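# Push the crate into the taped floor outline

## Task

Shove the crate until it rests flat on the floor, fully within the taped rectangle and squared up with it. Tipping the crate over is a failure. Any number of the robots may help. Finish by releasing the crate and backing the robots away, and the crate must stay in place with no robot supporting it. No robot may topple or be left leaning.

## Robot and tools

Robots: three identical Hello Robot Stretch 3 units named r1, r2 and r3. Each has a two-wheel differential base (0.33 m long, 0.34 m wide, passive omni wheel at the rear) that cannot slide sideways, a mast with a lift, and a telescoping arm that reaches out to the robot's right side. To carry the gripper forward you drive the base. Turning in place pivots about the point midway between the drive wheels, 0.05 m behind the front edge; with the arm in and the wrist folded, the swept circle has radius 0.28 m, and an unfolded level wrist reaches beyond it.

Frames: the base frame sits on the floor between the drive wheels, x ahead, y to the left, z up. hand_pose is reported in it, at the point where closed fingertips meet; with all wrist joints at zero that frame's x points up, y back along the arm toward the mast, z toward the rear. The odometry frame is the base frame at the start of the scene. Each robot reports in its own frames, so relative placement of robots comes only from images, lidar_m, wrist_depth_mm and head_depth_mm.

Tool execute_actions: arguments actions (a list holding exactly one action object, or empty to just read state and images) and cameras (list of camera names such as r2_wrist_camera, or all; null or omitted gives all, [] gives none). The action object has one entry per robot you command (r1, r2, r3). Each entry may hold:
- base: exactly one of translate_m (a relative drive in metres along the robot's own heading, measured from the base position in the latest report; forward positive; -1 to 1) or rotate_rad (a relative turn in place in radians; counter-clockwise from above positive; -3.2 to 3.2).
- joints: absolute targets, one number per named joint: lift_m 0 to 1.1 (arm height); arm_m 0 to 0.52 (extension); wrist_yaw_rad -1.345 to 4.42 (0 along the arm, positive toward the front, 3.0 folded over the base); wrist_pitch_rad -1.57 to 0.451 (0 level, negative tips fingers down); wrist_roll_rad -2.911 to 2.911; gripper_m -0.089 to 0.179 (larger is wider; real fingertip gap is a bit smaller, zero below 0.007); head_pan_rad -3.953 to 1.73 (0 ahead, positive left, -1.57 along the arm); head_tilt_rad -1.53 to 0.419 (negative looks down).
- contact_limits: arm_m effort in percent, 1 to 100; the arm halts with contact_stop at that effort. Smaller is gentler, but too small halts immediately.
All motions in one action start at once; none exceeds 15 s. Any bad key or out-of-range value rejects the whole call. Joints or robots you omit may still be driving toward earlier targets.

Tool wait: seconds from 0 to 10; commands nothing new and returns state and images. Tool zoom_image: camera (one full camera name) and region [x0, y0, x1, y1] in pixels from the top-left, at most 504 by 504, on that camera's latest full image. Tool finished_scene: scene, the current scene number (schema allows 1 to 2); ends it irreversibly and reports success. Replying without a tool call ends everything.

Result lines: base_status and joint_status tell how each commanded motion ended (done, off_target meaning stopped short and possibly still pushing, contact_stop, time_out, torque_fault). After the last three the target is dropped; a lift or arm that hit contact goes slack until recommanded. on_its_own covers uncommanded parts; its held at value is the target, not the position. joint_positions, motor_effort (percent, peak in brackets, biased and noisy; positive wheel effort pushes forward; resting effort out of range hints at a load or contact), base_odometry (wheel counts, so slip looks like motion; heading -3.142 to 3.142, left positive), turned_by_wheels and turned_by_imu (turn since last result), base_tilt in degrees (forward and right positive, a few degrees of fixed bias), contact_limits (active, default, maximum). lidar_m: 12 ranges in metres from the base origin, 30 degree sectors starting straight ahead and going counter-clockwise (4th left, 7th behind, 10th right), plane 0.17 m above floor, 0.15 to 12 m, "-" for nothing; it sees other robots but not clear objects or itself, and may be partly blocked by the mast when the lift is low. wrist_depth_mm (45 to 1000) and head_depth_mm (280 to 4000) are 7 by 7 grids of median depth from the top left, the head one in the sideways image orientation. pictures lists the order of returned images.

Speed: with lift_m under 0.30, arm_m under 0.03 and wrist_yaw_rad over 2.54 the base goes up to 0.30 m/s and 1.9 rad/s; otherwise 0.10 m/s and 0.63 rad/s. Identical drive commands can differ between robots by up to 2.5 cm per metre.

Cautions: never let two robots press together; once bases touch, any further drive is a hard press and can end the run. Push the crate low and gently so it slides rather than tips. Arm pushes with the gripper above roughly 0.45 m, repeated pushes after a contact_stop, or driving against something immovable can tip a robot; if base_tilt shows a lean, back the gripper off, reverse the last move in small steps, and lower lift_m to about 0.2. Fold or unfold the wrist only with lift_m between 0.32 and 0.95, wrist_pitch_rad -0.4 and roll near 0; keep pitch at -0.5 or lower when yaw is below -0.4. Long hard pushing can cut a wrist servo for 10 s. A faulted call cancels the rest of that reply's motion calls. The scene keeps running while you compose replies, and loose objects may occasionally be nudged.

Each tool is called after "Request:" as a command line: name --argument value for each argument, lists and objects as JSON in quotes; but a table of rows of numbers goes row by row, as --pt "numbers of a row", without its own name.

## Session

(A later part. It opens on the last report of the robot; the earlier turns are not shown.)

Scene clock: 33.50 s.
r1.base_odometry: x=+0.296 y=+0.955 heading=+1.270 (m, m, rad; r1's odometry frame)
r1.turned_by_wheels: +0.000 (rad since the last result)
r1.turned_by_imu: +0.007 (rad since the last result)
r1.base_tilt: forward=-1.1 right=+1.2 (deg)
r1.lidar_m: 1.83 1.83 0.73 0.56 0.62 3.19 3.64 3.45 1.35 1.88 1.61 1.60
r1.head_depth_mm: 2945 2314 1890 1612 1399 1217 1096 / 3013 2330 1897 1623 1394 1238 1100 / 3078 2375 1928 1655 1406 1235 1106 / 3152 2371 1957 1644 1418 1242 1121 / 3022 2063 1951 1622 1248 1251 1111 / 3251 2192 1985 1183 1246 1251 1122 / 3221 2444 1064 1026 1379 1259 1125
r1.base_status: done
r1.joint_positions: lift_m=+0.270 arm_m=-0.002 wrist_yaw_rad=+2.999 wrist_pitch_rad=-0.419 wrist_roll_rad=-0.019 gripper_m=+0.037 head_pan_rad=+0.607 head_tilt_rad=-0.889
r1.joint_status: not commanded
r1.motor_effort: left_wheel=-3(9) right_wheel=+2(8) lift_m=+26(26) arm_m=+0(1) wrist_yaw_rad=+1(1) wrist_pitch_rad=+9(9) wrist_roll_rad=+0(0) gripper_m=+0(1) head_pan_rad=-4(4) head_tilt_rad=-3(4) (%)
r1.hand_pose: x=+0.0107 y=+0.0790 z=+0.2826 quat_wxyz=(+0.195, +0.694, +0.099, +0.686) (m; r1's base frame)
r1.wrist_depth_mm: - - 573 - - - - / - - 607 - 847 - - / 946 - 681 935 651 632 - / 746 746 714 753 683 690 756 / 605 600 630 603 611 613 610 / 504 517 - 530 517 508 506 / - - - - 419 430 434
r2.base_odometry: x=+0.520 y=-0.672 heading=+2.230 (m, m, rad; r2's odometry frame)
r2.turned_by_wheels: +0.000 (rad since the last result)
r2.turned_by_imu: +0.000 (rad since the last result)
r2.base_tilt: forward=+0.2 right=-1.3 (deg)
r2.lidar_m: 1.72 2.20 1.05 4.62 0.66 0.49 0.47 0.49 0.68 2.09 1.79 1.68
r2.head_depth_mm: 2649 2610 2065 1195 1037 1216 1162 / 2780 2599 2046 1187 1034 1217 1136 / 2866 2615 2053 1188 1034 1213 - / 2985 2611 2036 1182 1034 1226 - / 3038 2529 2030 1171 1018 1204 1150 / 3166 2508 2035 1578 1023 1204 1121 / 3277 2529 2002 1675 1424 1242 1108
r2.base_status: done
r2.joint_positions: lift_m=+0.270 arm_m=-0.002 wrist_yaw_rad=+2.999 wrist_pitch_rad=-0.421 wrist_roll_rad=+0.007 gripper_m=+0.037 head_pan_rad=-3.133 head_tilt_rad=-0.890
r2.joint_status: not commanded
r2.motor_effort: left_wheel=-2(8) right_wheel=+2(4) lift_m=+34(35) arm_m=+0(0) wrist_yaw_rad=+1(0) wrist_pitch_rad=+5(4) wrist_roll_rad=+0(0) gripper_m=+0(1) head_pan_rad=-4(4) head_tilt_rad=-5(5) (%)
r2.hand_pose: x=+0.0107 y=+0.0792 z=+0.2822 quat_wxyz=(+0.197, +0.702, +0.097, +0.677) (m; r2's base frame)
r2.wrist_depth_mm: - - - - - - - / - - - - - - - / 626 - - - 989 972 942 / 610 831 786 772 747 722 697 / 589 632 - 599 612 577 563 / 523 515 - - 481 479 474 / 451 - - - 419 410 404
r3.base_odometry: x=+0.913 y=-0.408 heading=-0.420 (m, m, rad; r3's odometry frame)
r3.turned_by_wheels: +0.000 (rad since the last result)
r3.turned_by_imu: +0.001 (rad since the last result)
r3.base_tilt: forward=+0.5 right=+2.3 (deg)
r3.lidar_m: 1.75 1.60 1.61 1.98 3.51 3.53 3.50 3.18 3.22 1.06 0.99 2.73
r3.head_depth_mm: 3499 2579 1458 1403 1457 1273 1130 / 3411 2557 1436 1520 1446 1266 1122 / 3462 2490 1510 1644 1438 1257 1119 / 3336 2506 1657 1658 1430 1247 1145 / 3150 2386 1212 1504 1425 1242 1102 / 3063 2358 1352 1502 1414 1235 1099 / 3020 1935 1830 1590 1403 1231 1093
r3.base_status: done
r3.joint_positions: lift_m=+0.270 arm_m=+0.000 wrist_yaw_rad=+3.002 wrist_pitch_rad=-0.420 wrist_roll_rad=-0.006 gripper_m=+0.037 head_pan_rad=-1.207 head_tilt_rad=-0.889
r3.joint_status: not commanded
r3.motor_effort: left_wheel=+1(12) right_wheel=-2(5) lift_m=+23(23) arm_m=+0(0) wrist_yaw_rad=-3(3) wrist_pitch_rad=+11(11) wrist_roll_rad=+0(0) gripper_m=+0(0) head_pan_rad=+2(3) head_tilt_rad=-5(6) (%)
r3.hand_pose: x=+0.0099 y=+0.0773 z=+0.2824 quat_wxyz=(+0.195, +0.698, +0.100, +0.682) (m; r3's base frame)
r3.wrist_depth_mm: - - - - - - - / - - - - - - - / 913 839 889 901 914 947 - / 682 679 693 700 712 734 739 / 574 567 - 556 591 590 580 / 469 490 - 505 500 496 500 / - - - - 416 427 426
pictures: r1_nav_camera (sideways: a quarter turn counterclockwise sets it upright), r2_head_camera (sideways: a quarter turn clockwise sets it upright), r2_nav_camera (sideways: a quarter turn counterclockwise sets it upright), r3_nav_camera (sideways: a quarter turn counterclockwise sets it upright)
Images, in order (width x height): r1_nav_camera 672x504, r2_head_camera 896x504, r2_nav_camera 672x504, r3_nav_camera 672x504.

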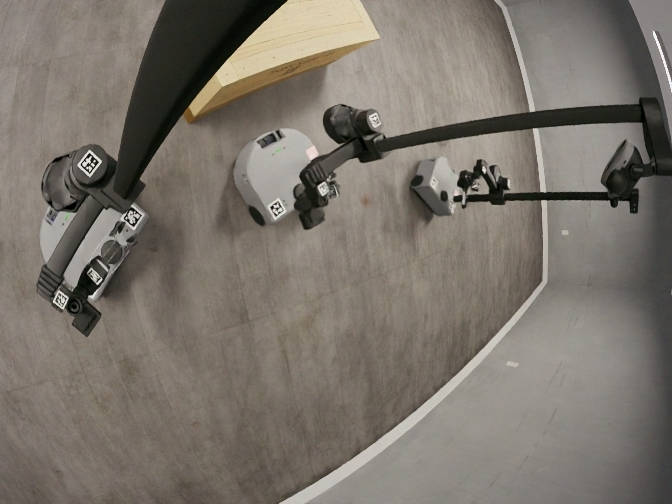

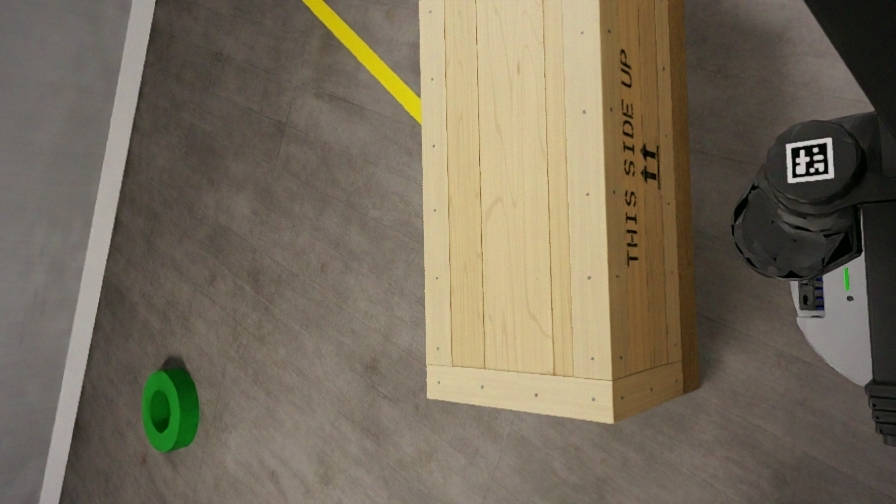

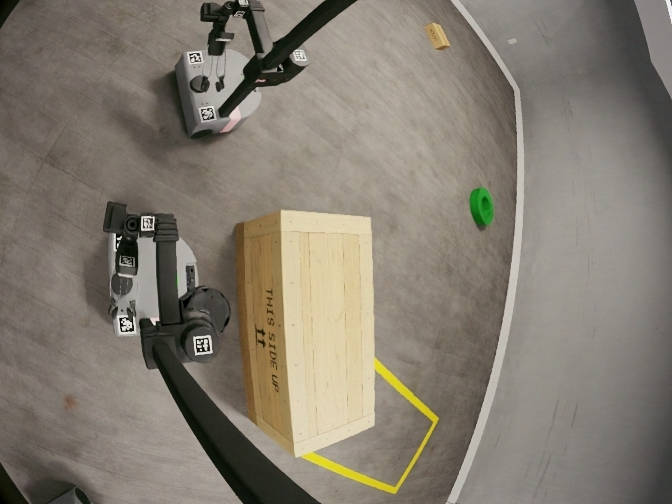

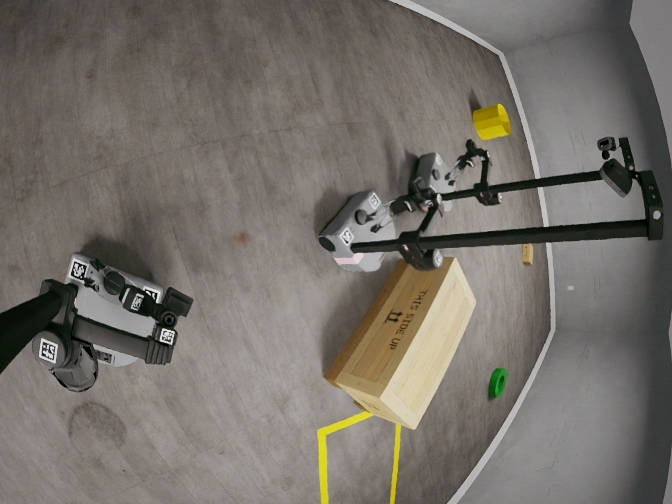

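Request:
execute_actions --actions '[{"r1":{"base":{"translate_m":0.8}},"r2":{"base":{"rotate_rad":-0.9}},"r3":{"base":{"translate_m":0.3}}}]' --cameras '[]'

Request:
execute_actions --actions '[{"r1":{"base":{"rotate_rad":-0.5},"joints":{"head_pan_rad":-3.14,"head_tilt_rad":-0.9}},"r2":{"base":{"translate_m":-0.17}},"r3":{"base":{"rotate_rad":0.95},"joints":{"head_pan_rad":-3.0}}}]' --cameras '[]'

Request:
execute_actions --actions '[{"r2":{"base":{"rotate_rad":0.66},"joints":{"head_tilt_rad":-1.2}}}]' --cameras '["r1_head_camera","r2_head_camera","r3_head_camera"]'

Scene clock: 44.97 s.
r1.base_odometry: x=+0.534 y=+1.719 heading=+1.270 (m, m, rad; r1's odometry frame)
r1.turned_by_wheels: +0.000 (rad since the last result)
r1.turned_by_imu: +0.006 (rad since the last result)
r1.base_tilt: forward=-1.0 right=+1.1 (deg)
r1.lidar_m: 1.17 2.01 1.11 4.37 0.74 1.02 4.33 1.87 2.12 1.20 1.03 1.03
r1.head_depth_mm: 2094 2172 1907 1596 1400 1223 1099 / 2714 2411 1906 1605 1404 1229 1101 / 3081 2355 1937 1617 1401 1240 1109 / 3119 2394 1946 1638 1409 1243 1109 / 3113 2433 1935 1647 1421 1249 1116 / 3222 2446 1985 1602 1425 1254 1123 / 3224 2465 1476 1509 1444 1263 1129
r1.base_status: done
r1.joint_positions: lift_m=+0.270 arm_m=-0.002 wrist_yaw_rad=+2.999 wrist_pitch_rad=-0.419 wrist_roll_rad=-0.019 gripper_m=+0.037 head_pan_rad=+0.607 head_tilt_rad=-0.889
r1.joint_status: not commanded
r1.motor_effort: left_wheel=-2(9) right_wheel=+2(8) lift_m=+26(26) arm_m=+1(1) wrist_yaw_rad=+1(0) wrist_pitch_rad=+9(9) wrist_roll_rad=+0(0) gripper_m=+0(0) head_pan_rad=-4(4) head_tilt_rad=-4(3) (%)
r1.hand_pose: x=+0.0106 y=+0.0791 z=+0.2826 quat_wxyz=(+0.195, +0.694, +0.099, +0.686) (m; r1's base frame)
r1.wrist_depth_mm: 941 - - - - - - / 997 - - - - - - / 608 - 964 992 987 994 - / 614 681 752 746 768 748 749 / 604 604 626 601 604 607 601 / 493 515 - 532 515 507 499 / - - - - 422 439 436
r2.base_odometry: x=+0.520 y=-0.672 heading=+1.330 (m, m, rad; r2's odometry frame)
r2.turned_by_wheels: -0.900 (rad since the last result)
r2.turned_by_imu: -0.885 (rad since the last result)
r2.base_tilt: forward=+0.2 right=-1.3 (deg)
r2.lidar_m: 0.52 1.68 1.78 0.92 4.61 4.06 0.58 0.47 0.47 4.24 2.10 2.24
r2.head_depth_mm: 3554 2635 2060 1701 1447 1252 1155 / 3372 2627 2063 1696 1448 1262 1145 / 3340 2640 2041 1689 1447 1258 - / 3134 2562 2030 1677 1406 1273 - / 3055 2568 2013 1181 1249 1254 1155 / 2876 2556 2027 1168 1040 1192 1120 / 2758 2530 2020 1170 998 996 1091
r2.base_status: done
r2.joint_positions: lift_m=+0.270 arm_m=-0.002 wrist_yaw_rad=+2.999 wrist_pitch_rad=-0.421 wrist_roll_rad=+0.007 gripper_m=+0.037 head_pan_rad=-3.134 head_tilt_rad=-0.890
r2.joint_status: not commanded
r2.motor_effort: left_wheel=+1(8) right_wheel=-2(7) lift_m=+35(35) arm_m=+0(0) wrist_yaw_rad=+0(1) wrist_pitch_rad=+4(4) wrist_roll_rad=+0(0) gripper_m=+0(0) head_pan_rad=-4(4) head_tilt_rad=-5(5) (%)
r2.hand_pose: x=+0.0107 y=+0.0791 z=+0.2822 quat_wxyz=(+0.197, +0.702, +0.097, +0.677) (m; r2's base frame)
r2.wrist_depth_mm: - - - - - - - / - - - - - - - / - - 900 - - 977 940 / 831 812 777 776 745 720 712 / 648 633 - 612 610 580 565 / 524 525 - - 482 479 471 / 452 - - - 414 411 401
r3.base_odometry: x=+1.187 y=-0.530 heading=-0.420 (m, m, rad; r3's odometry frame)
r3.turned_by_wheels: +0.000 (rad since the last result)
r3.turned_by_imu: +0.002 (rad since the last result)
r3.base_tilt: forward=+0.5 right=+2.2 (deg)
r3.lidar_m: 1.50 1.36 1.37 1.69 3.42 3.73 3.78 3.41 1.15 0.80 0.80 1.05
r3.head_depth_mm: 3494 2580 1455 1534 1453 1280 1132 / 3428 2555 1529 1621 1450 1269 1129 / 3088 2442 1595 1377 1400 1265 1124 / 3286 2393 1278 1306 1373 1248 1144 / 3255 2443 1971 1649 1417 1242 1103 / 3199 2415 1949 1640 1404 1240 1098 / 3129 2410 1929 1598 1402 1223 1091
r3.base_status: done
r3.joint_positions: lift_m=+0.270 arm_m=+0.000 wrist_yaw_rad=+3.002 wrist_pitch_rad=-0.420 wrist_roll_rad=-0.006 gripper_m=+0.037 head_pan_rad=-1.207 head_tilt_rad=-0.889
r3.joint_status: not commanded
r3.motor_effort: left_wheel=+2(10) right_wheel=-2(7) lift_m=+23(23) arm_m=+1(0) wrist_yaw_rad=-2(3) wrist_pitch_rad=+11(11) wrist_roll_rad=+0(0) gripper_m=+1(0) head_pan_rad=+3(3) head_tilt_rad=-6(5) (%)
r3.hand_pose: x=+0.0099 y=+0.0773 z=+0.2824 quat_wxyz=(+0.195, +0.698, +0.100, +0.682) (m; r3's base frame)
r3.wrist_depth_mm: - - - - - - - / - - - - - - - / 908 850 894 936 922 971 - / 695 690 709 718 713 734 754 / 568 570 - 590 594 595 589 / 475 487 - 497 506 491 500 / - - - - 417 426 419
pictures: none
No camera images: the call's "cameras" was empty. Leave "cameras" out to get every camera's image.

Scene clock: 47.33 s.
r1.base_odometry: x=+0.534 y=+1.719 heading=+0.770 (m, m, rad; r1's odometry frame)
r1.turned_by_wheels: -0.500 (rad since the last result)
r1.turned_by_imu: -0.503 (rad since the last result)
r1.base_tilt: forward=-1.0 right=+1.1 (deg)
r1.lidar_m: 1.03 1.20 2.10 1.12 4.29 0.83 1.02 4.37 1.87 2.03 1.18 1.02
r1.head_depth_mm: 2995 2323 1405 1498 1364 1221 1109 / 3047 2354 1378 1535 1396 1250 - / 3049 2373 1467 1554 1405 1258 - / 3120 2397 1935 1642 1416 1247 - / 3163 2416 1946 1643 1426 1240 1147 / 3231 2437 1968 1657 1416 1252 1125 / 3293 2455 2002 1694 1440 1257 1122
r1.base_status: done
r1.joint_positions: lift_m=+0.270 arm_m=-0.002 wrist_yaw_rad=+2.999 wrist_pitch_rad=-0.419 wrist_roll_rad=-0.019 gripper_m=+0.037 head_pan_rad=-3.133 head_tilt_rad=-0.889
r1.joint_status: all done
r1.motor_effort: left_wheel=+3(11) right_wheel=-1(6) lift_m=+26(26) arm_m=+1(1) wrist_yaw_rad=+1(0) wrist_pitch_rad=+9(9) wrist_roll_rad=+0(0) gripper_m=+1(1) head_pan_rad=-4(48) head_tilt_rad=-3(5) (%)
r1.hand_pose: x=+0.0106 y=+0.0791 z=+0.2826 quat_wxyz=(+0.195, +0.694, +0.099, +0.686) (m; r1's base frame)
r1.wrist_depth_mm: - - - - - - - / - - - - - - - / 972 - - - - 990 995 / 744 737 744 760 750 766 767 / 599 597 628 595 611 603 618 / 503 515 - 527 514 504 509 / - - - - 427 435 432
r2.base_odometry: x=+0.480 y=-0.837 heading=+1.330 (m, m, rad; r2's odometry frame)
r2.turned_by_wheels: +0.000 (rad since the last result)
r2.turned_by_imu: +0.000 (rad since the last result)
r2.base_tilt: forward=+0.2 right=-1.3 (deg)
r2.lidar_m: 0.71 0.74 1.95 0.92 4.52 3.85 0.45 0.36 0.36 0.40 2.20 2.45
r2.head_depth_mm: 3450 2603 2066 1725 1451 1264 1158 / 3296 2604 2056 1695 1436 1250 1135 / 3169 2576 2047 1699 1434 1254 - / 3043 2575 2045 1697 1415 1279 - / 2873 2560 2032 1685 1046 1198 1151 / 2725 2555 2024 1169 1003 954 1107 / 2607 2564 2010 1674 995 873 953
r2.base_status: done
r2.joint_positions: lift_m=+0.270 arm_m=-0.002 wrist_yaw_rad=+2.999 wrist_pitch_rad=-0.421 wrist_roll_rad=+0.007 gripper_m=+0.037 head_pan_rad=-3.134 head_tilt_rad=-0.890
r2.joint_status: not commanded
r2.motor_effort: left_wheel=+1(6) right_wheel=-2(8) lift_m=+35(35) arm_m=+0(0) wrist_yaw_rad=+0(0) wrist_pitch_rad=+4(4) wrist_roll_rad=+0(0) gripper_m=+0(0) head_pan_rad=-4(4) head_tilt_rad=-5(5) (%)
r2.hand_pose: x=+0.0107 y=+0.0792 z=+0.2822 quat_wxyz=(+0.197, +0.702, +0.097, +0.677) (m; r2's base frame)
r2.wrist_depth_mm: - - - - - - - / - - - - - - - / - - 840 897 - 955 934 / 849 817 788 771 741 729 711 / 646 628 - 612 616 575 562 / 521 515 - - 487 487 471 / 452 - - - 415 411 401
r3.base_odometry: x=+1.187 y=-0.530 heading=+0.530 (m, m, rad; r3's odometry frame)
r3.turned_by_wheels: +0.950 (rad since the last result)
r3.turned_by_imu: +0.951 (rad since the last result)
r3.base_tilt: forward=+0.5 right=+2.2 (deg)
r3.lidar_m: 1.36 1.58 2.77 3.70 3.95 3.42 1.15 0.81 0.92 1.00 1.58 1.36
r3.head_depth_mm: 2879 2603 2064 1708 1464 1276 1130 / 2993 2576 2043 1693 1449 1263 1144 / 3046 2511 2013 1678 1434 1252 - / 3103 2490 2006 1660 1423 1251 - / 3170 2476 1487 1620 1413 1243 1152 / 3222 2413 1440 1568 1411 1237 1116 / 3177 2396 1416 1429 1322 1225 1092
r3.base_status: done
r3.joint_positions: lift_m=+0.270 arm_m=+0.000 wrist_yaw_rad=+3.002 wrist_pitch_rad=-0.420 wrist_roll_rad=-0.006 gripper_m=+0.037 head_pan_rad=-2.993 head_tilt_rad=-0.889
r3.joint_status: all done
r3.motor_effort: left_wheel=-2(11) right_wheel=+3(12) lift_m=+23(23) arm_m=+1(1) wrist_yaw_rad=-3(3) wrist_pitch_rad=+11(11) wrist_roll_rad=+0(0) gripper_m=+1(0) head_pan_rad=-2(29) head_tilt_rad=-6(5) (%)
r3.hand_pose: x=+0.0099 y=+0.0773 z=+0.2824 quat_wxyz=(+0.195, +0.698, +0.100, +0.682) (m; r3's base frame)
r3.wrist_depth_mm: - - - - - - - / - - - - - - - / 893 891 901 921 923 963 - / 679 687 702 723 713 718 741 / 560 568 - 571 592 579 589 / 473 479 - 496 501 496 494 / - - - - 414 423 426
pictures: none
No camera images: the call's "cameras" was empty. Leave "cameras" out to get every camera's image.

Scene clock: 48.90 s.
r1.base_odometry: x=+0.534 y=+1.719 heading=+0.770 (m, m, rad; r1's odometry frame)
r1.turned_by_wheels: +0.000 (rad since the last result)
r1.turned_by_imu: +0.000 (rad since the last result)
r1.base_tilt: forward=-1.1 right=+1.2 (deg)
r1.lidar_m: 1.03 1.19 2.10 1.12 4.31 0.83 1.02 4.36 1.87 2.03 1.18 1.03
r1.head_depth_mm: 3034 2314 1371 1328 1335 1226 1115 / 3075 2354 1377 1533 1395 1252 - / 3094 2391 1456 1567 1401 1256 - / 3098 2373 1930 1627 1415 1252 - / 3098 2395 1958 1638 1424 1250 1152 / 3202 2436 1978 1642 1431 1254 1126 / 3245 2471 1987 1670 1439 1258 1126
r1.base_status: not commanded
r1.joint_positions: lift_m=+0.270 arm_m=-0.002 wrist_yaw_rad=+2.999 wrist_pitch_rad=-0.419 wrist_roll_rad=-0.019 gripper_m=+0.037 head_pan_rad=-3.133 head_tilt_rad=-0.889
r1.joint_status: not commanded
r1.motor_effort: left_wheel=+2(2) right_wheel=-1(1) lift_m=+26(26) arm_m=+1(0) wrist_yaw_rad=+2(1) wrist_pitch_rad=+9(9) wrist_roll_rad=+0(0) gripper_m=+0(1) head_pan_rad=-4(4) head_tilt_rad=-3(3) (%)
r1.hand_pose: x=+0.0106 y=+0.0791 z=+0.2826 quat_wxyz=(+0.195, +0.694, +0.099, +0.686) (m; r1's base frame)
r1.wrist_depth_mm: - - - - - - - / - - - - - - - / 972 - 990 987 987 - - / 753 751 741 769 763 759 757 / 587 599 628 603 600 606 609 / 504 524 - 528 516 503 507 / - - - - 422 434 431
r2.base_odometry: x=+0.480 y=-0.837 heading=+1.990 (m, m, rad; r2's odometry frame)
r2.turned_by_wheels: +0.660 (rad since the last result)
r2.turned_by_imu: +0.651 (rad since the last result)
r2.base_tilt: forward=+0.2 right=-1.3 (deg)
r2.lidar_m: 1.83 2.06 0.92 4.46 3.48 0.41 0.36 0.36 0.43 2.20 2.21 0.71
r2.head_depth_mm: 1930 1721 1545 1383 1317 1188 1111 / 1913 1694 1065 1099 1304 1177 1113 / 1888 1697 1066 1013 1331 - 1100 / 1886 1692 1066 999 - - 1102 / 1875 1667 1060 973 1268 - 1090 / 1872 1663 1047 963 1237 - 1079 / 1855 1662 1047 951 1193 1168 1088
r2.base_status: done
r2.joint_positions: lift_m=+0.270 arm_m=-0.002 wrist_yaw_rad=+2.999 wrist_pitch_rad=-0.421 wrist_roll_rad=+0.007 gripper_m=+0.037 head_pan_rad=-3.134 head_tilt_rad=-1.186
r2.joint_status: all done
r2.motor_effort: left_wheel=-2(7) right_wheel=+2(8) lift_m=+35(35) arm_m=+0(0) wrist_yaw_rad=+0(1) wrist_pitch_rad=+4(4) wrist_roll_rad=+0(0) gripper_m=+0(0) head_pan_rad=-4(4) head_tilt_rad=-7(31) (%)
r2.hand_pose: x=+0.0107 y=+0.0792 z=+0.2822 quat_wxyz=(+0.197, +0.702, +0.097, +0.677) (m; r2's base frame)
r2.wrist_depth_mm: - - - - - - - / - - - - - 875 - / - - - - 908 728 891 / 852 817 779 764 743 730 722 / 650 627 - 605 604 579 558 / 516 518 - - 489 479 468 / 452 - - - 414 411 400
r3.base_odometry: x=+1.187 y=-0.530 heading=+0.530 (m, m, rad; r3's odometry frame)
r3.turned_by_wheels: +0.000 (rad since the last result)
r3.turned_by_imu: +0.000 (rad since the last result)
r3.base_tilt: forward=+0.5 right=+2.2 (deg)
r3.lidar_m: 1.36 1.59 2.77 3.69 3.96 3.42 1.15 0.89 0.92 1.00 1.57 1.36
r3.head_depth_mm: 2848 2586 2050 1696 1456 1278 1125 / 2948 2558 2046 1686 1456 1262 1141 / 3022 2518 2018 1673 1444 1255 - / 3083 2510 1994 1666 1424 1252 - / 3189 2436 1495 1614 1408 1245 1145 / 3202 2430 1435 1569 1409 1234 1120 / 3162 2381 1433 1524 1360 1232 1100
r3.base_status: not commanded
r3.joint_positions: lift_m=+0.270 arm_m=+0.000 wrist_yaw_rad=+3.002 wrist_pitch_rad=-0.420 wrist_roll_rad=-0.006 gripper_m=+0.037 head_pan_rad=-2.993 head_tilt_rad=-0.889
r3.joint_status: not commanded
r3.motor_effort: left_wheel=-2(3) right_wheel=+2(2) lift_m=+23(23) arm_m=+0(1) wrist_yaw_rad=-3(3) wrist_pitch_rad=+10(11) wrist_roll_rad=+0(0) gripper_m=-1(0) head_pan_rad=-1(1) head_tilt_rad=-5(5) (%)
r3.hand_pose: x=+0.0099 y=+0.0773 z=+0.2824 quat_wxyz=(+0.195, +0.698, +0.100, +0.682) (m; r3's base frame)
r3.wrist_depth_mm: - - - - - - - / - - - - - - - / 879 871 890 892 929 928 - / 680 693 696 708 736 718 722 / 555 567 - 576 601 584 600 / 472 501 - 503 507 495 501 / - - - - 413 418 418
pictures: r1_head_camera (sideways: a quarter turn clockwise sets it upright), r2_head_camera (sideways: a quarter turn clockwise sets it upright), r3_head_camera (sideways: a quarter turn clockwise sets it upright)
Images, in order (width x height): r1_head_camera 896x504, r2_head_camera 896x504, r3_head_camera 896x504.

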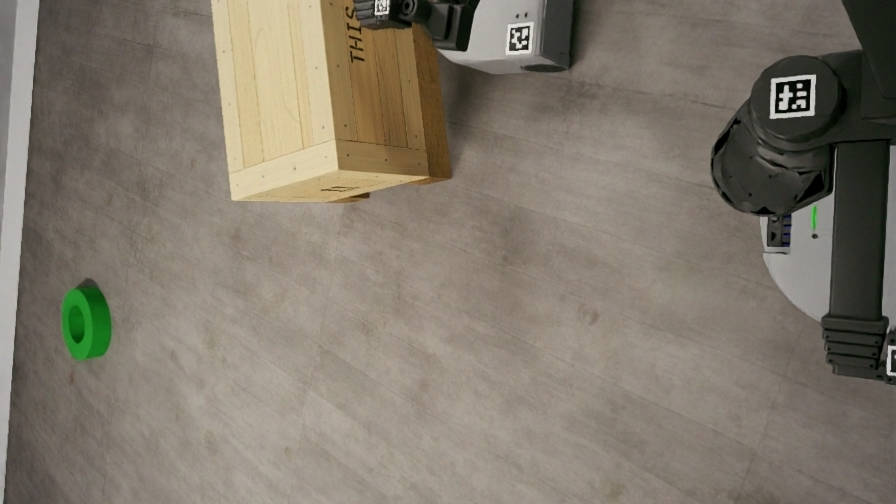

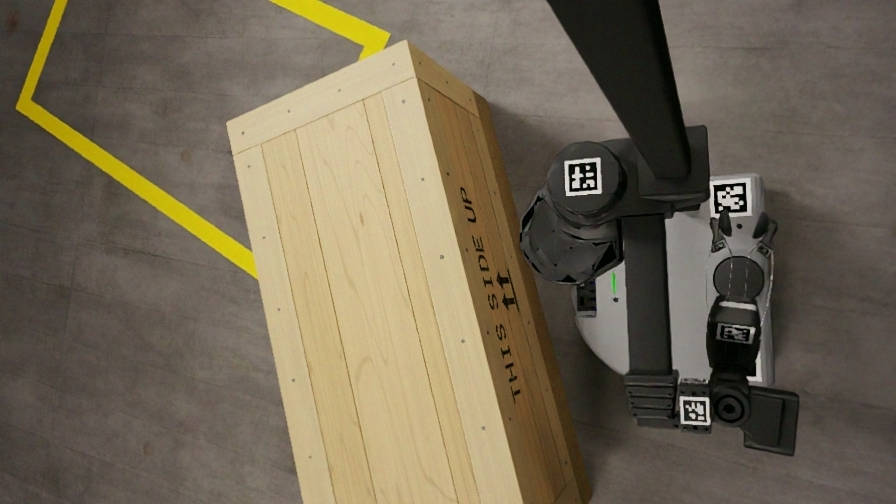

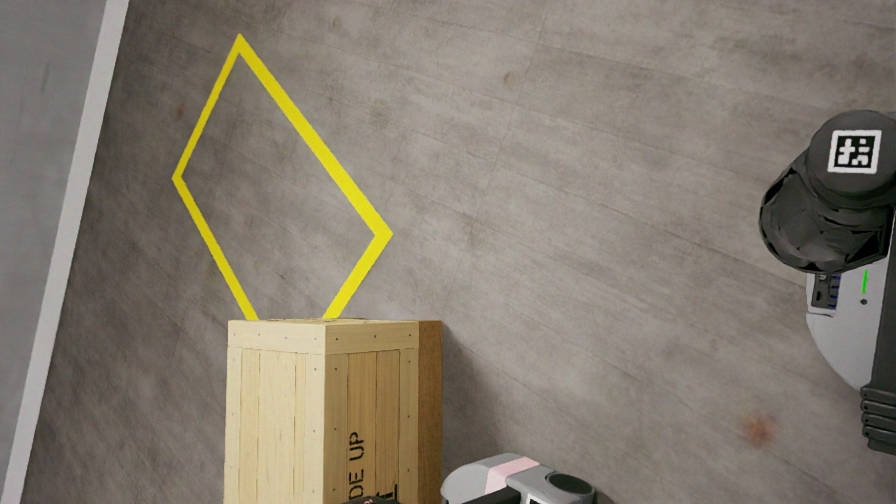

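Request:
execute_actions --actions '[{"r1":{"base":{"rotate_rad":-0.08}},"r2":{"joints":{"lift_m":0.53}},"r3":{"base":{"rotate_rad":-1.0}}}]' --cameras '[]'

Request:
execute_actions --actions '[{"r1":{"base":{"translate_m":-0.3}},"r2":{"base":{"translate_m":-0.15}},"r3":{"base":{"translate_m":0.42}}}]' --cameras '[]'

Request:
execute_actions --actions '[{"r3":{"base":{"rotate_rad":0.91},"joints":{"head_pan_rad":-3.14}}}]' --cameras '["r1_head_camera","r2_head_camera","r3_head_camera"]'

Scene clock: 59.60 s.
r1.base_odometry: x=+0.534 y=+1.719 heading=+0.690 (m, m, rad; r1's odometry frame)
r1.turned_by_wheels: -0.080 (rad since the last result)
r1.turned_by_imu: -0.080 (rad since the last result)
r1.base_tilt: forward=-1.0 right=+1.1 (deg)
r1.lidar_m: 1.02 1.14 1.85 1.11 4.51 0.83 1.02 4.21 1.87 1.89 1.24 1.03
r1.head_depth_mm: 2948 2339 1366 1396 1340 1221 1108 / 3017 2323 1412 1549 1383 1254 - / 3077 2401 1384 1549 1404 1256 - / 3087 2395 1835 1634 1414 1247 - / 3127 2413 1949 1642 1419 1245 1152 / 3138 2455 1956 1640 1423 1259 1125 / 3233 2437 1994 1666 1441 1262 1120
r1.base_status: done
r1.joint_positions: lift_m=+0.270 arm_m=-0.002 wrist_yaw_rad=+2.999 wrist_pitch_rad=-0.419 wrist_roll_rad=-0.019 gripper_m=+0.037 head_pan_rad=-3.133 head_tilt_rad=-0.889
r1.joint_status: not commanded
r1.motor_effort: left_wheel=+2(11) right_wheel=-2(7) lift_m=+26(26) arm_m=+1(1) wrist_yaw_rad=+1(1) wrist_pitch_rad=+9(9) wrist_roll_rad=+0(0) gripper_m=+0(2) head_pan_rad=-4(4) head_tilt_rad=-3(3) (%)
r1.hand_pose: x=+0.0106 y=+0.0791 z=+0.2826 quat_wxyz=(+0.195, +0.694, +0.099, +0.686) (m; r1's base frame)
r1.wrist_depth_mm: - - - - - - - / - - - - - - - / 975 - - 990 989 - - / 742 721 759 757 758 758 740 / 597 599 625 608 610 603 599 / 500 514 - 530 516 508 507 / - - - - 423 436 437
r2.base_odometry: x=+0.480 y=-0.837 heading=+1.990 (m, m, rad; r2's odometry frame)
r2.turned_by_wheels: +0.000 (rad since the last result)
r2.turned_by_imu: +0.001 (rad since the last result)
r2.base_tilt: forward=+0.2 right=-1.3 (deg)
r2.lidar_m: 1.83 2.06 0.92 4.48 3.46 0.41 0.36 0.36 0.43 2.20 2.21 0.72
r2.head_depth_mm: 1935 1706 1541 1395 1328 1186 1113 / 1917 1699 1078 1016 - 1165 1106 / 1904 1698 1067 1004 - - 1101 / 1868 1701 1063 996 - - 1096 / 1862 1687 1057 981 1268 - 1098 / 1873 1650 1053 960 1166 - 1091 / 1842 1655 1044 956 1056 - 1063
r2.base_status: not commanded
r2.joint_positions: lift_m=+0.530 arm_m=-0.002 wrist_yaw_rad=+2.999 wrist_pitch_rad=-0.420 wrist_roll_rad=+0.007 gripper_m=+0.037 head_pan_rad=-3.134 head_tilt_rad=-1.186
r2.joint_status: all done
r2.motor_effort: left_wheel=-2(2) right_wheel=+3(2) lift_m=+45(49) arm_m=+0(0) wrist_yaw_rad=+0(1) wrist_pitch_rad=+5(4) wrist_roll_rad=+0(0) gripper_m=+0(0) head_pan_rad=-4(4) head_tilt_rad=-7(7) (%)
r2.hand_pose: x=+0.0107 y=+0.0792 z=+0.5420 quat_wxyz=(+0.197, +0.702, +0.097, +0.677) (m; r2's base frame)
r2.wrist_depth_mm: - - - - - 922 - / - - - - - 935 - / - - - - - - - / - - - - - - - / - - - - 951 967 956 / 818 864 - 803 803 793 775 / 541 726 - 699 689 684 670
r3.base_odometry: x=+1.187 y=-0.530 heading=-0.470 (m, m, rad; r3's odometry frame)
r3.turned_by_wheels: -1.000 (rad since the last result)
r3.turned_by_imu: -0.999 (rad since the last result)
r3.base_tilt: forward=+0.5 right=+2.2 (deg)
r3.lidar_m: 1.52 1.36 1.36 1.64 3.05 3.70 3.85 3.41 1.15 0.89 2.96 0.99
r3.head_depth_mm: 3408 2597 2064 1714 1456 1274 1132 / 3404 2550 2048 1699 1454 1270 1145 / 3384 2533 2006 1674 1432 1255 - / 3378 2483 1995 1663 1421 1249 - / 3250 2466 1978 1652 1420 1244 1144 / 3073 2432 1951 1638 1411 1234 1116 / 2960 2404 1937 1627 1397 1230 1090
r3.base_status: done
r3.joint_positions: lift_m=+0.270 arm_m=+0.000 wrist_yaw_rad=+3.002 wrist_pitch_rad=-0.420 wrist_roll_rad=-0.006 gripper_m=+0.037 head_pan_rad=-2.993 head_tilt_rad=-0.889
r3.joint_status: not commanded
r3.motor_effort: left_wheel=+2(12) right_wheel=-1(8) lift_m=+23(23) arm_m=+0(0) wrist_yaw_rad=-2(3) wrist_pitch_rad=+11(11) wrist_roll_rad=+0(0) gripper_m=+1(0) head_pan_rad=-2(2) head_tilt_rad=-5(6) (%)
r3.hand_pose: x=+0.0099 y=+0.0773 z=+0.2824 quat_wxyz=(+0.195, +0.698, +0.100, +0.682) (m; r3's base frame)
r3.wrist_depth_mm: - - - - - - - / - - - - - - - / 887 860 921 930 968 974 - / 690 685 698 719 725 730 740 / 568 562 - 573 589 580 592 / 466 488 - 498 506 498 490 / - - - - 417 417 426
pictures: none
No camera images: the call's "cameras" was empty. Leave "cameras" out to get every camera's image.

Scene clock: 62.67 s.
r1.base_odometry: x=+0.302 y=+1.528 heading=+0.690 (m, m, rad; r1's odometry frame)
r1.turned_by_wheels: +0.000 (rad since the last result)
r1.turned_by_imu: -0.001 (rad since the last result)
r1.base_tilt: forward=-1.1 right=+1.1 (deg)
r1.lidar_m: 1.32 1.47 0.88 4.85 4.16 0.66 0.72 3.89 3.96 1.80 1.60 1.33
r1.head_depth_mm: 2893 2310 1337 1212 1220 1210 1108 / 2911 2379 1342 1219 1369 1257 - / 3017 2361 1350 1200 1378 1258 - / 3103 2388 1883 1581 1406 1238 - / 3132 2430 1933 1641 1428 1241 1155 / 3214 2446 1978 1656 1428 1258 1121 / 3271 2460 2008 1664 1437 1267 1126
r1.base_status: done
r1.joint_positions: lift_m=+0.270 arm_m=-0.002 wrist_yaw_rad=+2.999 wrist_pitch_rad=-0.419 wrist_roll_rad=-0.019 gripper_m=+0.037 head_pan_rad=-3.133 head_tilt_rad=-0.890
r1.joint_status: not commanded
r1.motor_effort: left_wheel=+2(8) right_wheel=-2(6) lift_m=+26(26) arm_m=+1(1) wrist_yaw_rad=+0(0) wrist_pitch_rad=+9(9) wrist_roll_rad=+0(0) gripper_m=+0(0) head_pan_rad=-4(4) head_tilt_rad=-3(4) (%)
r1.hand_pose: x=+0.0106 y=+0.0791 z=+0.2826 quat_wxyz=(+0.195, +0.694, +0.099, +0.686) (m; r1's base frame)
r1.wrist_depth_mm: - - - - - - - / - - - - 881 - - / 980 - 998 962 891 987 - / 735 755 751 751 762 753 752 / 598 606 628 602 604 605 609 / 496 520 - 535 521 503 510 / - - - - 419 436 437
r2.base_odometry: x=+0.541 y=-0.974 heading=+1.989 (m, m, rad; r2's odometry frame)
r2.turned_by_wheels: -0.001 (rad since the last result)
r2.turned_by_imu: +0.066 (rad since the last result)
r2.base_tilt: forward=+0.3 right=-1.3 (deg)
r2.lidar_m: 1.02 1.01 3.91 4.47 0.47 0.30 0.27 0.28 0.34 2.23 0.68 0.54
r2.head_depth_mm: 1913 1698 1543 1350 1325 1177 1116 / 1873 1712 1068 989 - 1172 1105 / 1894 1670 1059 998 - - 1098 / 1867 1674 1056 996 - - 1100 / 1889 1674 1056 962 956 - 1091 / 1862 1664 1505 955 916 - 1087 / 1830 1652 1484 958 907 - 1069
r2.base_status: translate_m off_target (by the wheels' count: -0.1495 of -0.1500)
r2.joint_positions: lift_m=+0.530 arm_m=-0.002 wrist_yaw_rad=+3.000 wrist_pitch_rad=-0.419 wrist_roll_rad=+0.007 gripper_m=+0.037 head_pan_rad=-3.135 head_tilt_rad=-1.188
r2.joint_status: not commanded
r2.on_its_own: left_wheel is at rest, and its effort (-58) is outside its rest range (-18 to +18); right_wheel is at rest, and its effort (-44) is outside its rest range (-18 to +18)
r2.motor_effort: left_wheel=-58(69) right_wheel=-44(56) lift_m=+41(44) arm_m=+0(0) wrist_yaw_rad=+0(2) wrist_pitch_rad=+4(4) wrist_roll_rad=+0(0) gripper_m=+0(0) head_pan_rad=-3(4) head_tilt_rad=-6(7) (%)
r2.hand_pose: x=+0.0104 y=+0.0794 z=+0.5423 quat_wxyz=(+0.196, +0.702, +0.097, +0.677) (m; r2's base frame)
r2.wrist_depth_mm: - - - - - - - / - - - - - - - / - - - - - - - / - - - - - - - / 473 - - - - 960 861 / 405 820 - 811 818 790 763 / 391 603 - 708 683 678 673
r3.base_odometry: x=+1.562 y=-0.720 heading=-0.470 (m, m, rad; r3's odometry frame)
r3.turned_by_wheels: +0.000 (rad since the last result)
r3.turned_by_imu: +0.001 (rad since the last result)
r3.base_tilt: forward=+0.5 right=+2.2 (deg)
r3.lidar_m: 1.17 1.05 1.05 1.25 2.35 3.96 4.21 3.74 1.01 0.83 0.82 1.93
r3.head_depth_mm: 3478 2604 2072 1696 1459 1273 1131 / 3401 2534 2021 1690 1451 1257 1141 / 3399 2507 2020 1690 1432 1257 - / 3295 2473 2001 1672 1430 1252 - / 3274 2465 1961 1637 1423 1245 1143 / 3197 2435 1961 1627 1408 1234 1119 / 3147 2418 1931 1624 1391 1225 1094
r3.base_status: done
r3.joint_positions: lift_m=+0.270 arm_m=+0.000 wrist_yaw_rad=+3.002 wrist_pitch_rad=-0.420 wrist_roll_rad=-0.006 gripper_m=+0.037 head_pan_rad=-2.993 head_tilt_rad=-0.890
r3.joint_status: not commanded
r3.motor_effort: left_wheel=+2(12) right_wheel=-2(6) lift_m=+23(23) arm_m=+0(0) wrist_yaw_rad=-2(2) wrist_pitch_rad=+11(11) wrist_roll_rad=+0(0) gripper_m=+1(0) head_pan_rad=-2(2) head_tilt_rad=-5(6) (%)
r3.hand_pose: x=+0.0099 y=+0.0773 z=+0.2824 quat_wxyz=(+0.195, +0.698, +0.100, +0.682) (m; r3's base frame)
r3.wrist_depth_mm: - - - - - 848 763 / - - - - - 912 798 / 923 849 915 908 941 905 832 / 690 706 707 705 712 710 727 / 568 544 - 591 579 582 590 / 476 491 - 512 501 494 499 / - - - - 413 425 424
pictures: none
No camera images: the call's "cameras" was empty. Leave "cameras" out to get every camera's image.

Scene clock: 64.50 s.
r1.base_odometry: x=+0.302 y=+1.528 heading=+0.690 (m, m, rad; r1's odometry frame)
r1.turned_by_wheels: +0.000 (rad since the last result)
r1.turned_by_imu: +0.000 (rad since the last result)
r1.base_tilt: forward=-1.0 right=+1.1 (deg)
r1.lidar_m: 1.32 1.47 0.89 4.86 4.16 0.66 0.72 3.84 3.97 1.81 1.60 1.33
r1.head_depth_mm: 2883 2354 1334 1223 1218 1212 1114 / 2939 2342 1342 1212 1383 1247 - / 2968 2347 1353 1188 1375 1263 - / 3119 2399 1895 1577 1414 1247 - / 3155 2435 1959 1655 1421 1244 1149 / 3204 2415 1985 1668 1420 1247 1121 / 3278 2449 1970 1667 1440 1258 1126
r1.base_status: not commanded
r1.joint_positions: lift_m=+0.270 arm_m=-0.002 wrist_yaw_rad=+2.999 wrist_pitch_rad=-0.419 wrist_roll_rad=-0.019 gripper_m=+0.037 head_pan_rad=-3.133 head_tilt_rad=-0.890
r1.joint_status: not commanded
r1.motor_effort: left_wheel=+2(2) right_wheel=-2(1) lift_m=+26(26) arm_m=+0(1) wrist_yaw_rad=+2(0) wrist_pitch_rad=+9(9) wrist_roll_rad=+0(0) gripper_m=+0(1) head_pan_rad=-4(4) head_tilt_rad=-3(4) (%)
r1.hand_pose: x=+0.0106 y=+0.0791 z=+0.2826 quat_wxyz=(+0.195, +0.694, +0.099, +0.686) (m; r1's base frame)
r1.wrist_depth_mm: - - - - - - - / - - - - 863 - - / 992 - 996 933 801 931 - / 746 745 738 754 752 767 765 / 596 602 619 607 608 603 604 / 492 520 - 539 515 509 504 / - - - - 420 430 433
r2.base_odometry: x=+0.541 y=-0.974 heading=+1.989 (m, m, rad; r2's odometry frame)
r2.turned_by_wheels: +0.000 (rad since the last result)
r2.turned_by_imu: +0.000 (rad since the last result)
r2.base_tilt: forward=+0.3 right=-1.3 (deg)
r2.lidar_m: 1.02 1.01 3.86 4.46 0.47 0.30 0.27 0.28 0.34 2.22 0.68 0.54
r2.head_depth_mm: 1918 1731 1547 1358 1318 1182 1116 / 1887 1698 1075 990 - 1166 1105 / 1911 1682 1066 997 - - 1100 / 1894 1677 1052 990 - - 1095 / 1855 1684 1059 966 953 - 1103 / 1861 1667 1499 963 913 - 1096 / 1837 1641 1499 955 909 - 1068
r2.base_status: not commanded
r2.joint_positions: lift_m=+0.530 arm_m=-0.002 wrist_yaw_rad=+3.000 wrist_pitch_rad=-0.419 wrist_roll_rad=+0.007 gripper_m=+0.037 head_pan_rad=-3.135 head_tilt_rad=-1.188
r2.joint_status: not commanded
r2.on_its_own: left_wheel is at rest, and its effort (-58) is outside its rest range (-18 to +18); right_wheel is at rest, and its effort (-44) is outside its rest range (-18 to +18)
r2.motor_effort: left_wheel=-58(58) right_wheel=-44(44) lift_m=+41(41) arm_m=+0(0) wrist_yaw_rad=+0(1) wrist_pitch_rad=+4(4) wrist_roll_rad=+0(0) gripper_m=+0(0) head_pan_rad=-3(3) head_tilt_rad=-6(6) (%)
r2.hand_pose: x=+0.0104 y=+0.0794 z=+0.5423 quat_wxyz=(+0.196, +0.702, +0.097, +0.677) (m; r2's base frame)
r2.wrist_depth_mm: - - - - - - - / - - - - - - - / - - - - - - - / - - - - - - - / 470 - - - - 996 891 / 403 830 - 805 799 794 749 / 388 602 - 703 692 684 659
r3.base_odometry: x=+1.562 y=-0.720 heading=+0.440 (m, m, rad; r3's odometry frame)
r3.turned_by_wheels: +0.910 (rad since the last result)
r3.turned_by_imu: +0.911 (rad since the last result)
r3.base_tilt: forward=+0.5 right=+2.2 (deg)
r3.lidar_m: 1.05 1.16 1.85 3.98 4.41 3.76 1.06 1.01 0.82 2.48 1.28 1.05
r3.head_depth_mm: 3105 2619 2056 1709 1470 1274 1149 / 3083 2569 2041 1712 1453 1267 1138 / 3107 2514 2012 1686 1444 1254 - / 3163 2505 2003 1665 1424 1248 - / 3174 2398 1618 1649 1421 1243 1147 / 3195 1667 1509 1519 1400 1234 1113 / 2766 1064 1493 1462 1406 1234 1090
r3.base_status: done
r3.joint_positions: lift_m=+0.270 arm_m=+0.000 wrist_yaw_rad=+3.002 wrist_pitch_rad=-0.420 wrist_roll_rad=-0.006 gripper_m=+0.037 head_pan_rad=-3.133 head_tilt_rad=-0.890
r3.joint_status: all done
r3.motor_effort: left_wheel=-3(11) right_wheel=+3(10) lift_m=+23(23) arm_m=+0(0) wrist_yaw_rad=-2(2) wrist_pitch_rad=+11(11) wrist_roll_rad=+0(0) gripper_m=+0(1) head_pan_rad=-2(12) head_tilt_rad=-6(5) (%)
r3.hand_pose: x=+0.0099 y=+0.0773 z=+0.2824 quat_wxyz=(+0.195, +0.698, +0.100, +0.682) (m; r3's base frame)
r3.wrist_depth_mm: - - - - - - - / - - - - - - - / 880 860 929 929 924 934 - / 684 702 696 718 732 716 760 / 556 554 - 571 591 572 593 / 476 488 - 499 505 483 497 / - - - - 415 425 427
pictures: r1_head_camera (sideways: a quarter turn clockwise sets it upright), r2_head_camera (sideways: a quarter turn clockwise sets it upright), r3_head_camera (sideways: a quarter turn clockwise sets it upright)
Images, in order (width x height): r1_head_camera 896x504, r2_head_camera 896x504, r3_head_camera 896x504.

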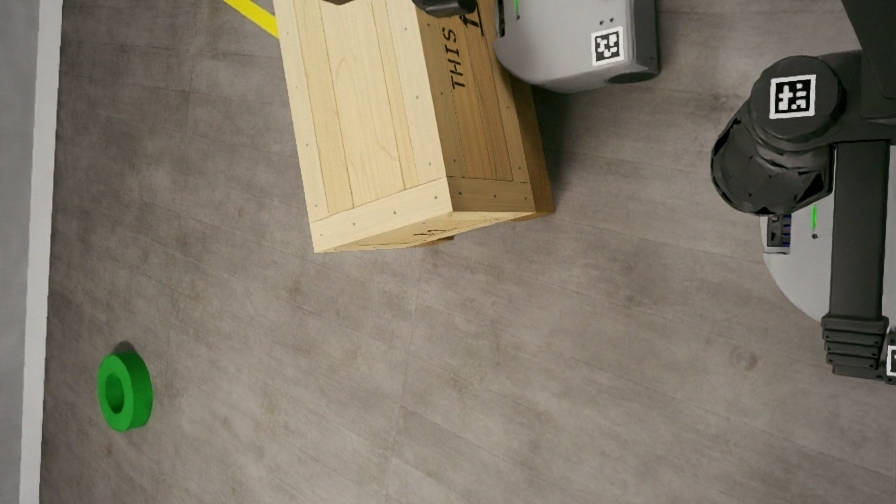

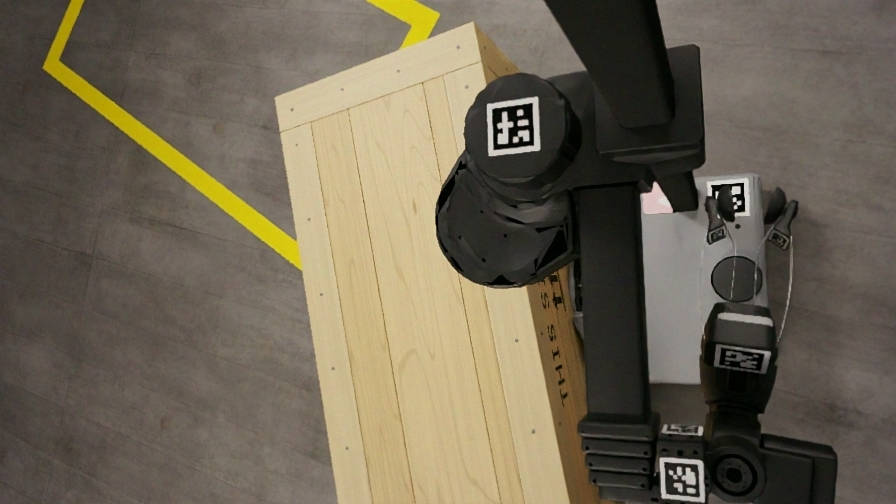

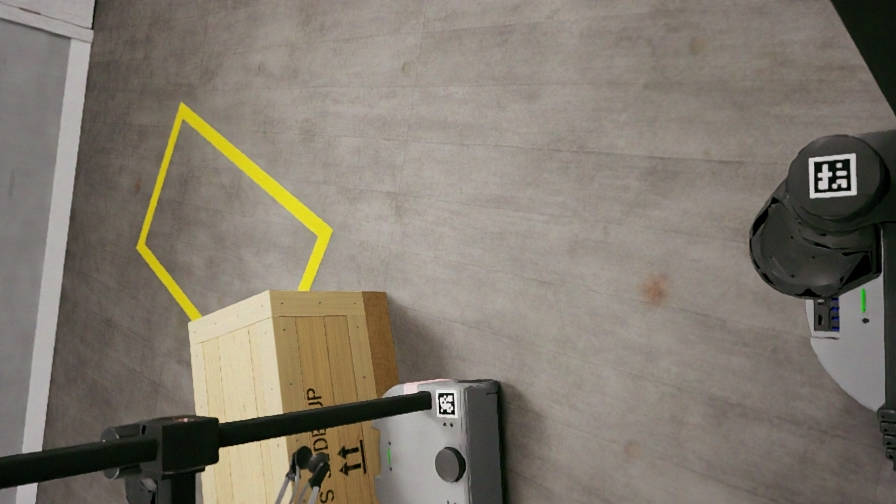

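Request:
execute_actions --actions '[{"r1":{"base":{"translate_m":-0.33},"joints":{"head_tilt_rad":-1.2}},"r2":{"base":{"translate_m":0.01}},"r3":{"base":{"translate_m":-0.5},"joints":{"head_tilt_rad":-1.2}}}]' --cameras '["r1_head_camera","r3_head_camera"]'

Scene clock: 73.40 s.
r1.base_odometry: x=+0.048 y=+1.318 heading=+0.690 (m, m, rad; r1's odometry frame)
r1.turned_by_wheels: +0.000 (rad since the last result)
r1.turned_by_imu: -0.001 (rad since the last result)
r1.base_tilt: forward=-1.0 right=+1.2 (deg)
r1.lidar_m: 1.65 1.83 0.83 0.95 0.74 0.44 0.39 3.50 3.92 1.78 2.00 1.65
r1.head_depth_mm: 1735 1098 1010 1139 1111 1153 1093 / 1769 1599 1024 1147 - 1141 1102 / 1775 1616 1028 1036 - - 1106 / 1771 1621 1227 1357 1299 1157 1108 / 1798 1620 1482 1377 1289 - 1115 / 1801 1639 1493 1389 1285 1210 1124 / 1820 1662 1504 1389 1295 1213 1132
r1.base_status: done
r1.joint_positions: lift_m=+0.270 arm_m=-0.002 wrist_yaw_rad=+2.999 wrist_pitch_rad=-0.419 wrist_roll_rad=-0.019 gripper_m=+0.037 head_pan_rad=-3.133 head_tilt_rad=-1.186
r1.joint_status: all done
r1.motor_effort: left_wheel=+2(10) right_wheel=-1(7) lift_m=+26(26) arm_m=+1(1) wrist_yaw_rad=+1(1) wrist_pitch_rad=+9(9) wrist_roll_rad=+0(0) gripper_m=+1(0) head_pan_rad=-4(4) head_tilt_rad=-5(22) (%)
r1.hand_pose: x=+0.0106 y=+0.0791 z=+0.2826 quat_wxyz=(+0.195, +0.694, +0.099, +0.686) (m; r1's base frame)
r1.wrist_depth_mm: - - - - - - - / - - - 863 - - - / 580 - 984 805 887 982 987 / 441 441 744 752 756 744 751 / 368 385 633 602 596 606 602 / 393 418 - 524 512 506 498 / - - - - 415 434 432
r2.base_odometry: x=+0.537 y=-0.965 heading=+1.989 (m, m, rad; r2's odometry frame)
r2.turned_by_wheels: +0.000 (rad since the last result)
r2.turned_by_imu: +0.002 (rad since the last result)
r2.base_tilt: forward=+0.3 right=-1.4 (deg)
r2.lidar_m: 1.92 0.56 0.62 4.48 0.49 0.31 0.28 0.29 0.35 2.22 0.31 1.92
r2.head_depth_mm: 1909 1726 1539 1367 1318 1183 1112 / 1892 1690 1067 989 - 1165 1108 / 1891 1691 1068 994 - - 1102 / 1874 1686 1056 992 - - 1098 / 1863 1662 1055 963 988 - 1101 / 1858 1678 1048 956 935 - 1091 / 1867 1662 1494 955 910 - 944
r2.base_status: done
r2.joint_positions: lift_m=+0.530 arm_m=-0.002 wrist_yaw_rad=+3.000 wrist_pitch_rad=-0.419 wrist_roll_rad=+0.007 gripper_m=+0.037 head_pan_rad=-3.135 head_tilt_rad=-1.188
r2.joint_status: not commanded
r2.motor_effort: left_wheel=-1(54) right_wheel=+0(43) lift_m=+42(42) arm_m=+0(1) wrist_yaw_rad=+0(1) wrist_pitch_rad=+4(4) wrist_roll_rad=+0(0) gripper_m=+0(1) head_pan_rad=-3(3) head_tilt_rad=-6(6) (%)
r2.hand_pose: x=+0.0104 y=+0.0794 z=+0.5423 quat_wxyz=(+0.196, +0.702, +0.097, +0.677) (m; r2's base frame)
r2.wrist_depth_mm: - - - - - - - / - - - - - 522 - / - - - - - 486 424 / - - - - - - 407 / 476 - - - 765 722 860 / 419 821 - 819 650 597 766 / 404 622 - 713 672 521 523
r3.base_odometry: x=+1.109 y=-0.933 heading=+0.440 (m, m, rad; r3's odometry frame)
r3.turned_by_wheels: +0.000 (rad since the last result)
r3.turned_by_imu: +0.001 (rad since the last result)
r3.base_tilt: forward=+0.5 right=+2.2 (deg)
r3.lidar_m: 1.54 1.71 2.72 4.07 3.99 3.27 0.83 0.56 0.74 0.84 1.88 1.55
r3.head_depth_mm: 1890 1685 1545 1403 1303 1174 1110 / 1871 1689 1524 1388 1283 1163 1110 / 1854 1654 1503 1388 1297 - 1095 / 1838 1642 1507 1370 - - 1088 / 1819 1162 1381 1357 1280 - 1080 / 1801 1140 1297 1308 1258 - 1078 / 1791 1104 1137 1175 1242 1150 1065
r3.base_status: done
r3.joint_positions: lift_m=+0.270 arm_m=+0.000 wrist_yaw_rad=+3.002 wrist_pitch_rad=-0.420 wrist_roll_rad=-0.006 gripper_m=+0.037 head_pan_rad=-3.133 head_tilt_rad=-1.186
r3.joint_status: all done
r3.motor_effort: left_wheel=-2(11) right_wheel=+3(7) lift_m=+23(23) arm_m=+0(0) wrist_yaw_rad=-3(3) wrist_pitch_rad=+11(10) wrist_roll_rad=+0(0) gripper_m=+0(0) head_pan_rad=-2(2) head_tilt_rad=-7(31) (%)
r3.hand_pose: x=+0.0099 y=+0.0773 z=+0.2824 quat_wxyz=(+0.195, +0.698, +0.100, +0.682) (m; r3's base frame)
r3.wrist_depth_mm: - - - - - - - / - - - - - - - / 877 871 890 915 967 966 - / 692 698 700 717 729 750 762 / 560 564 - 579 581 585 593 / 470 496 - 500 500 492 499 / - - - - 417 418 425
pictures: r1_head_camera (sideways: a quarter turn clockwise sets it upright), r3_head_camera (sideways: a quarter turn clockwise sets it upright)
Images, in order (width x height): r1_head_camera 896x504, r3_head_camera 896x504.

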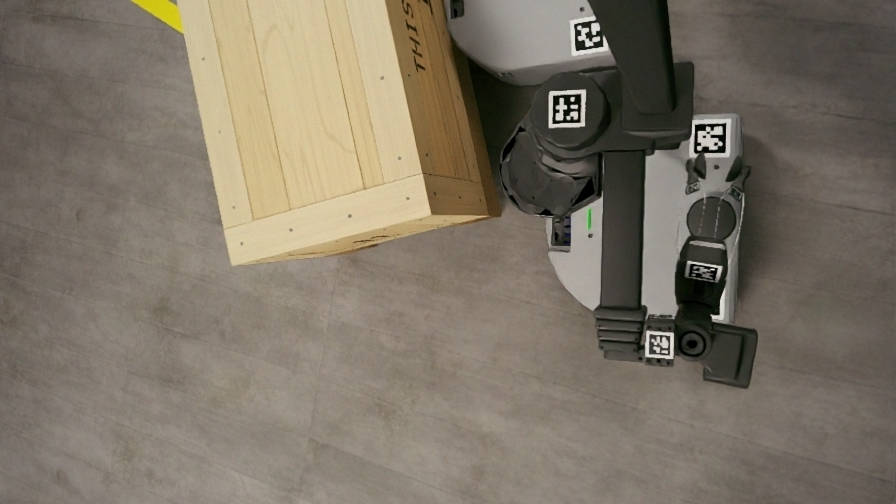

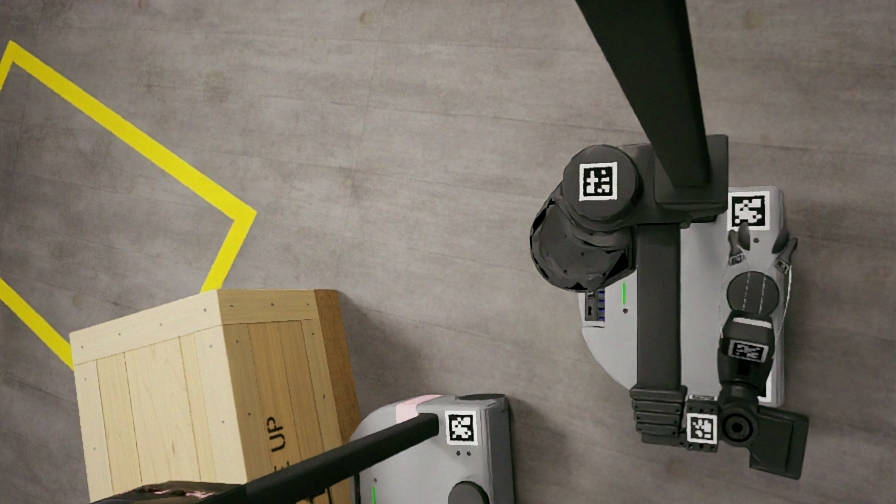

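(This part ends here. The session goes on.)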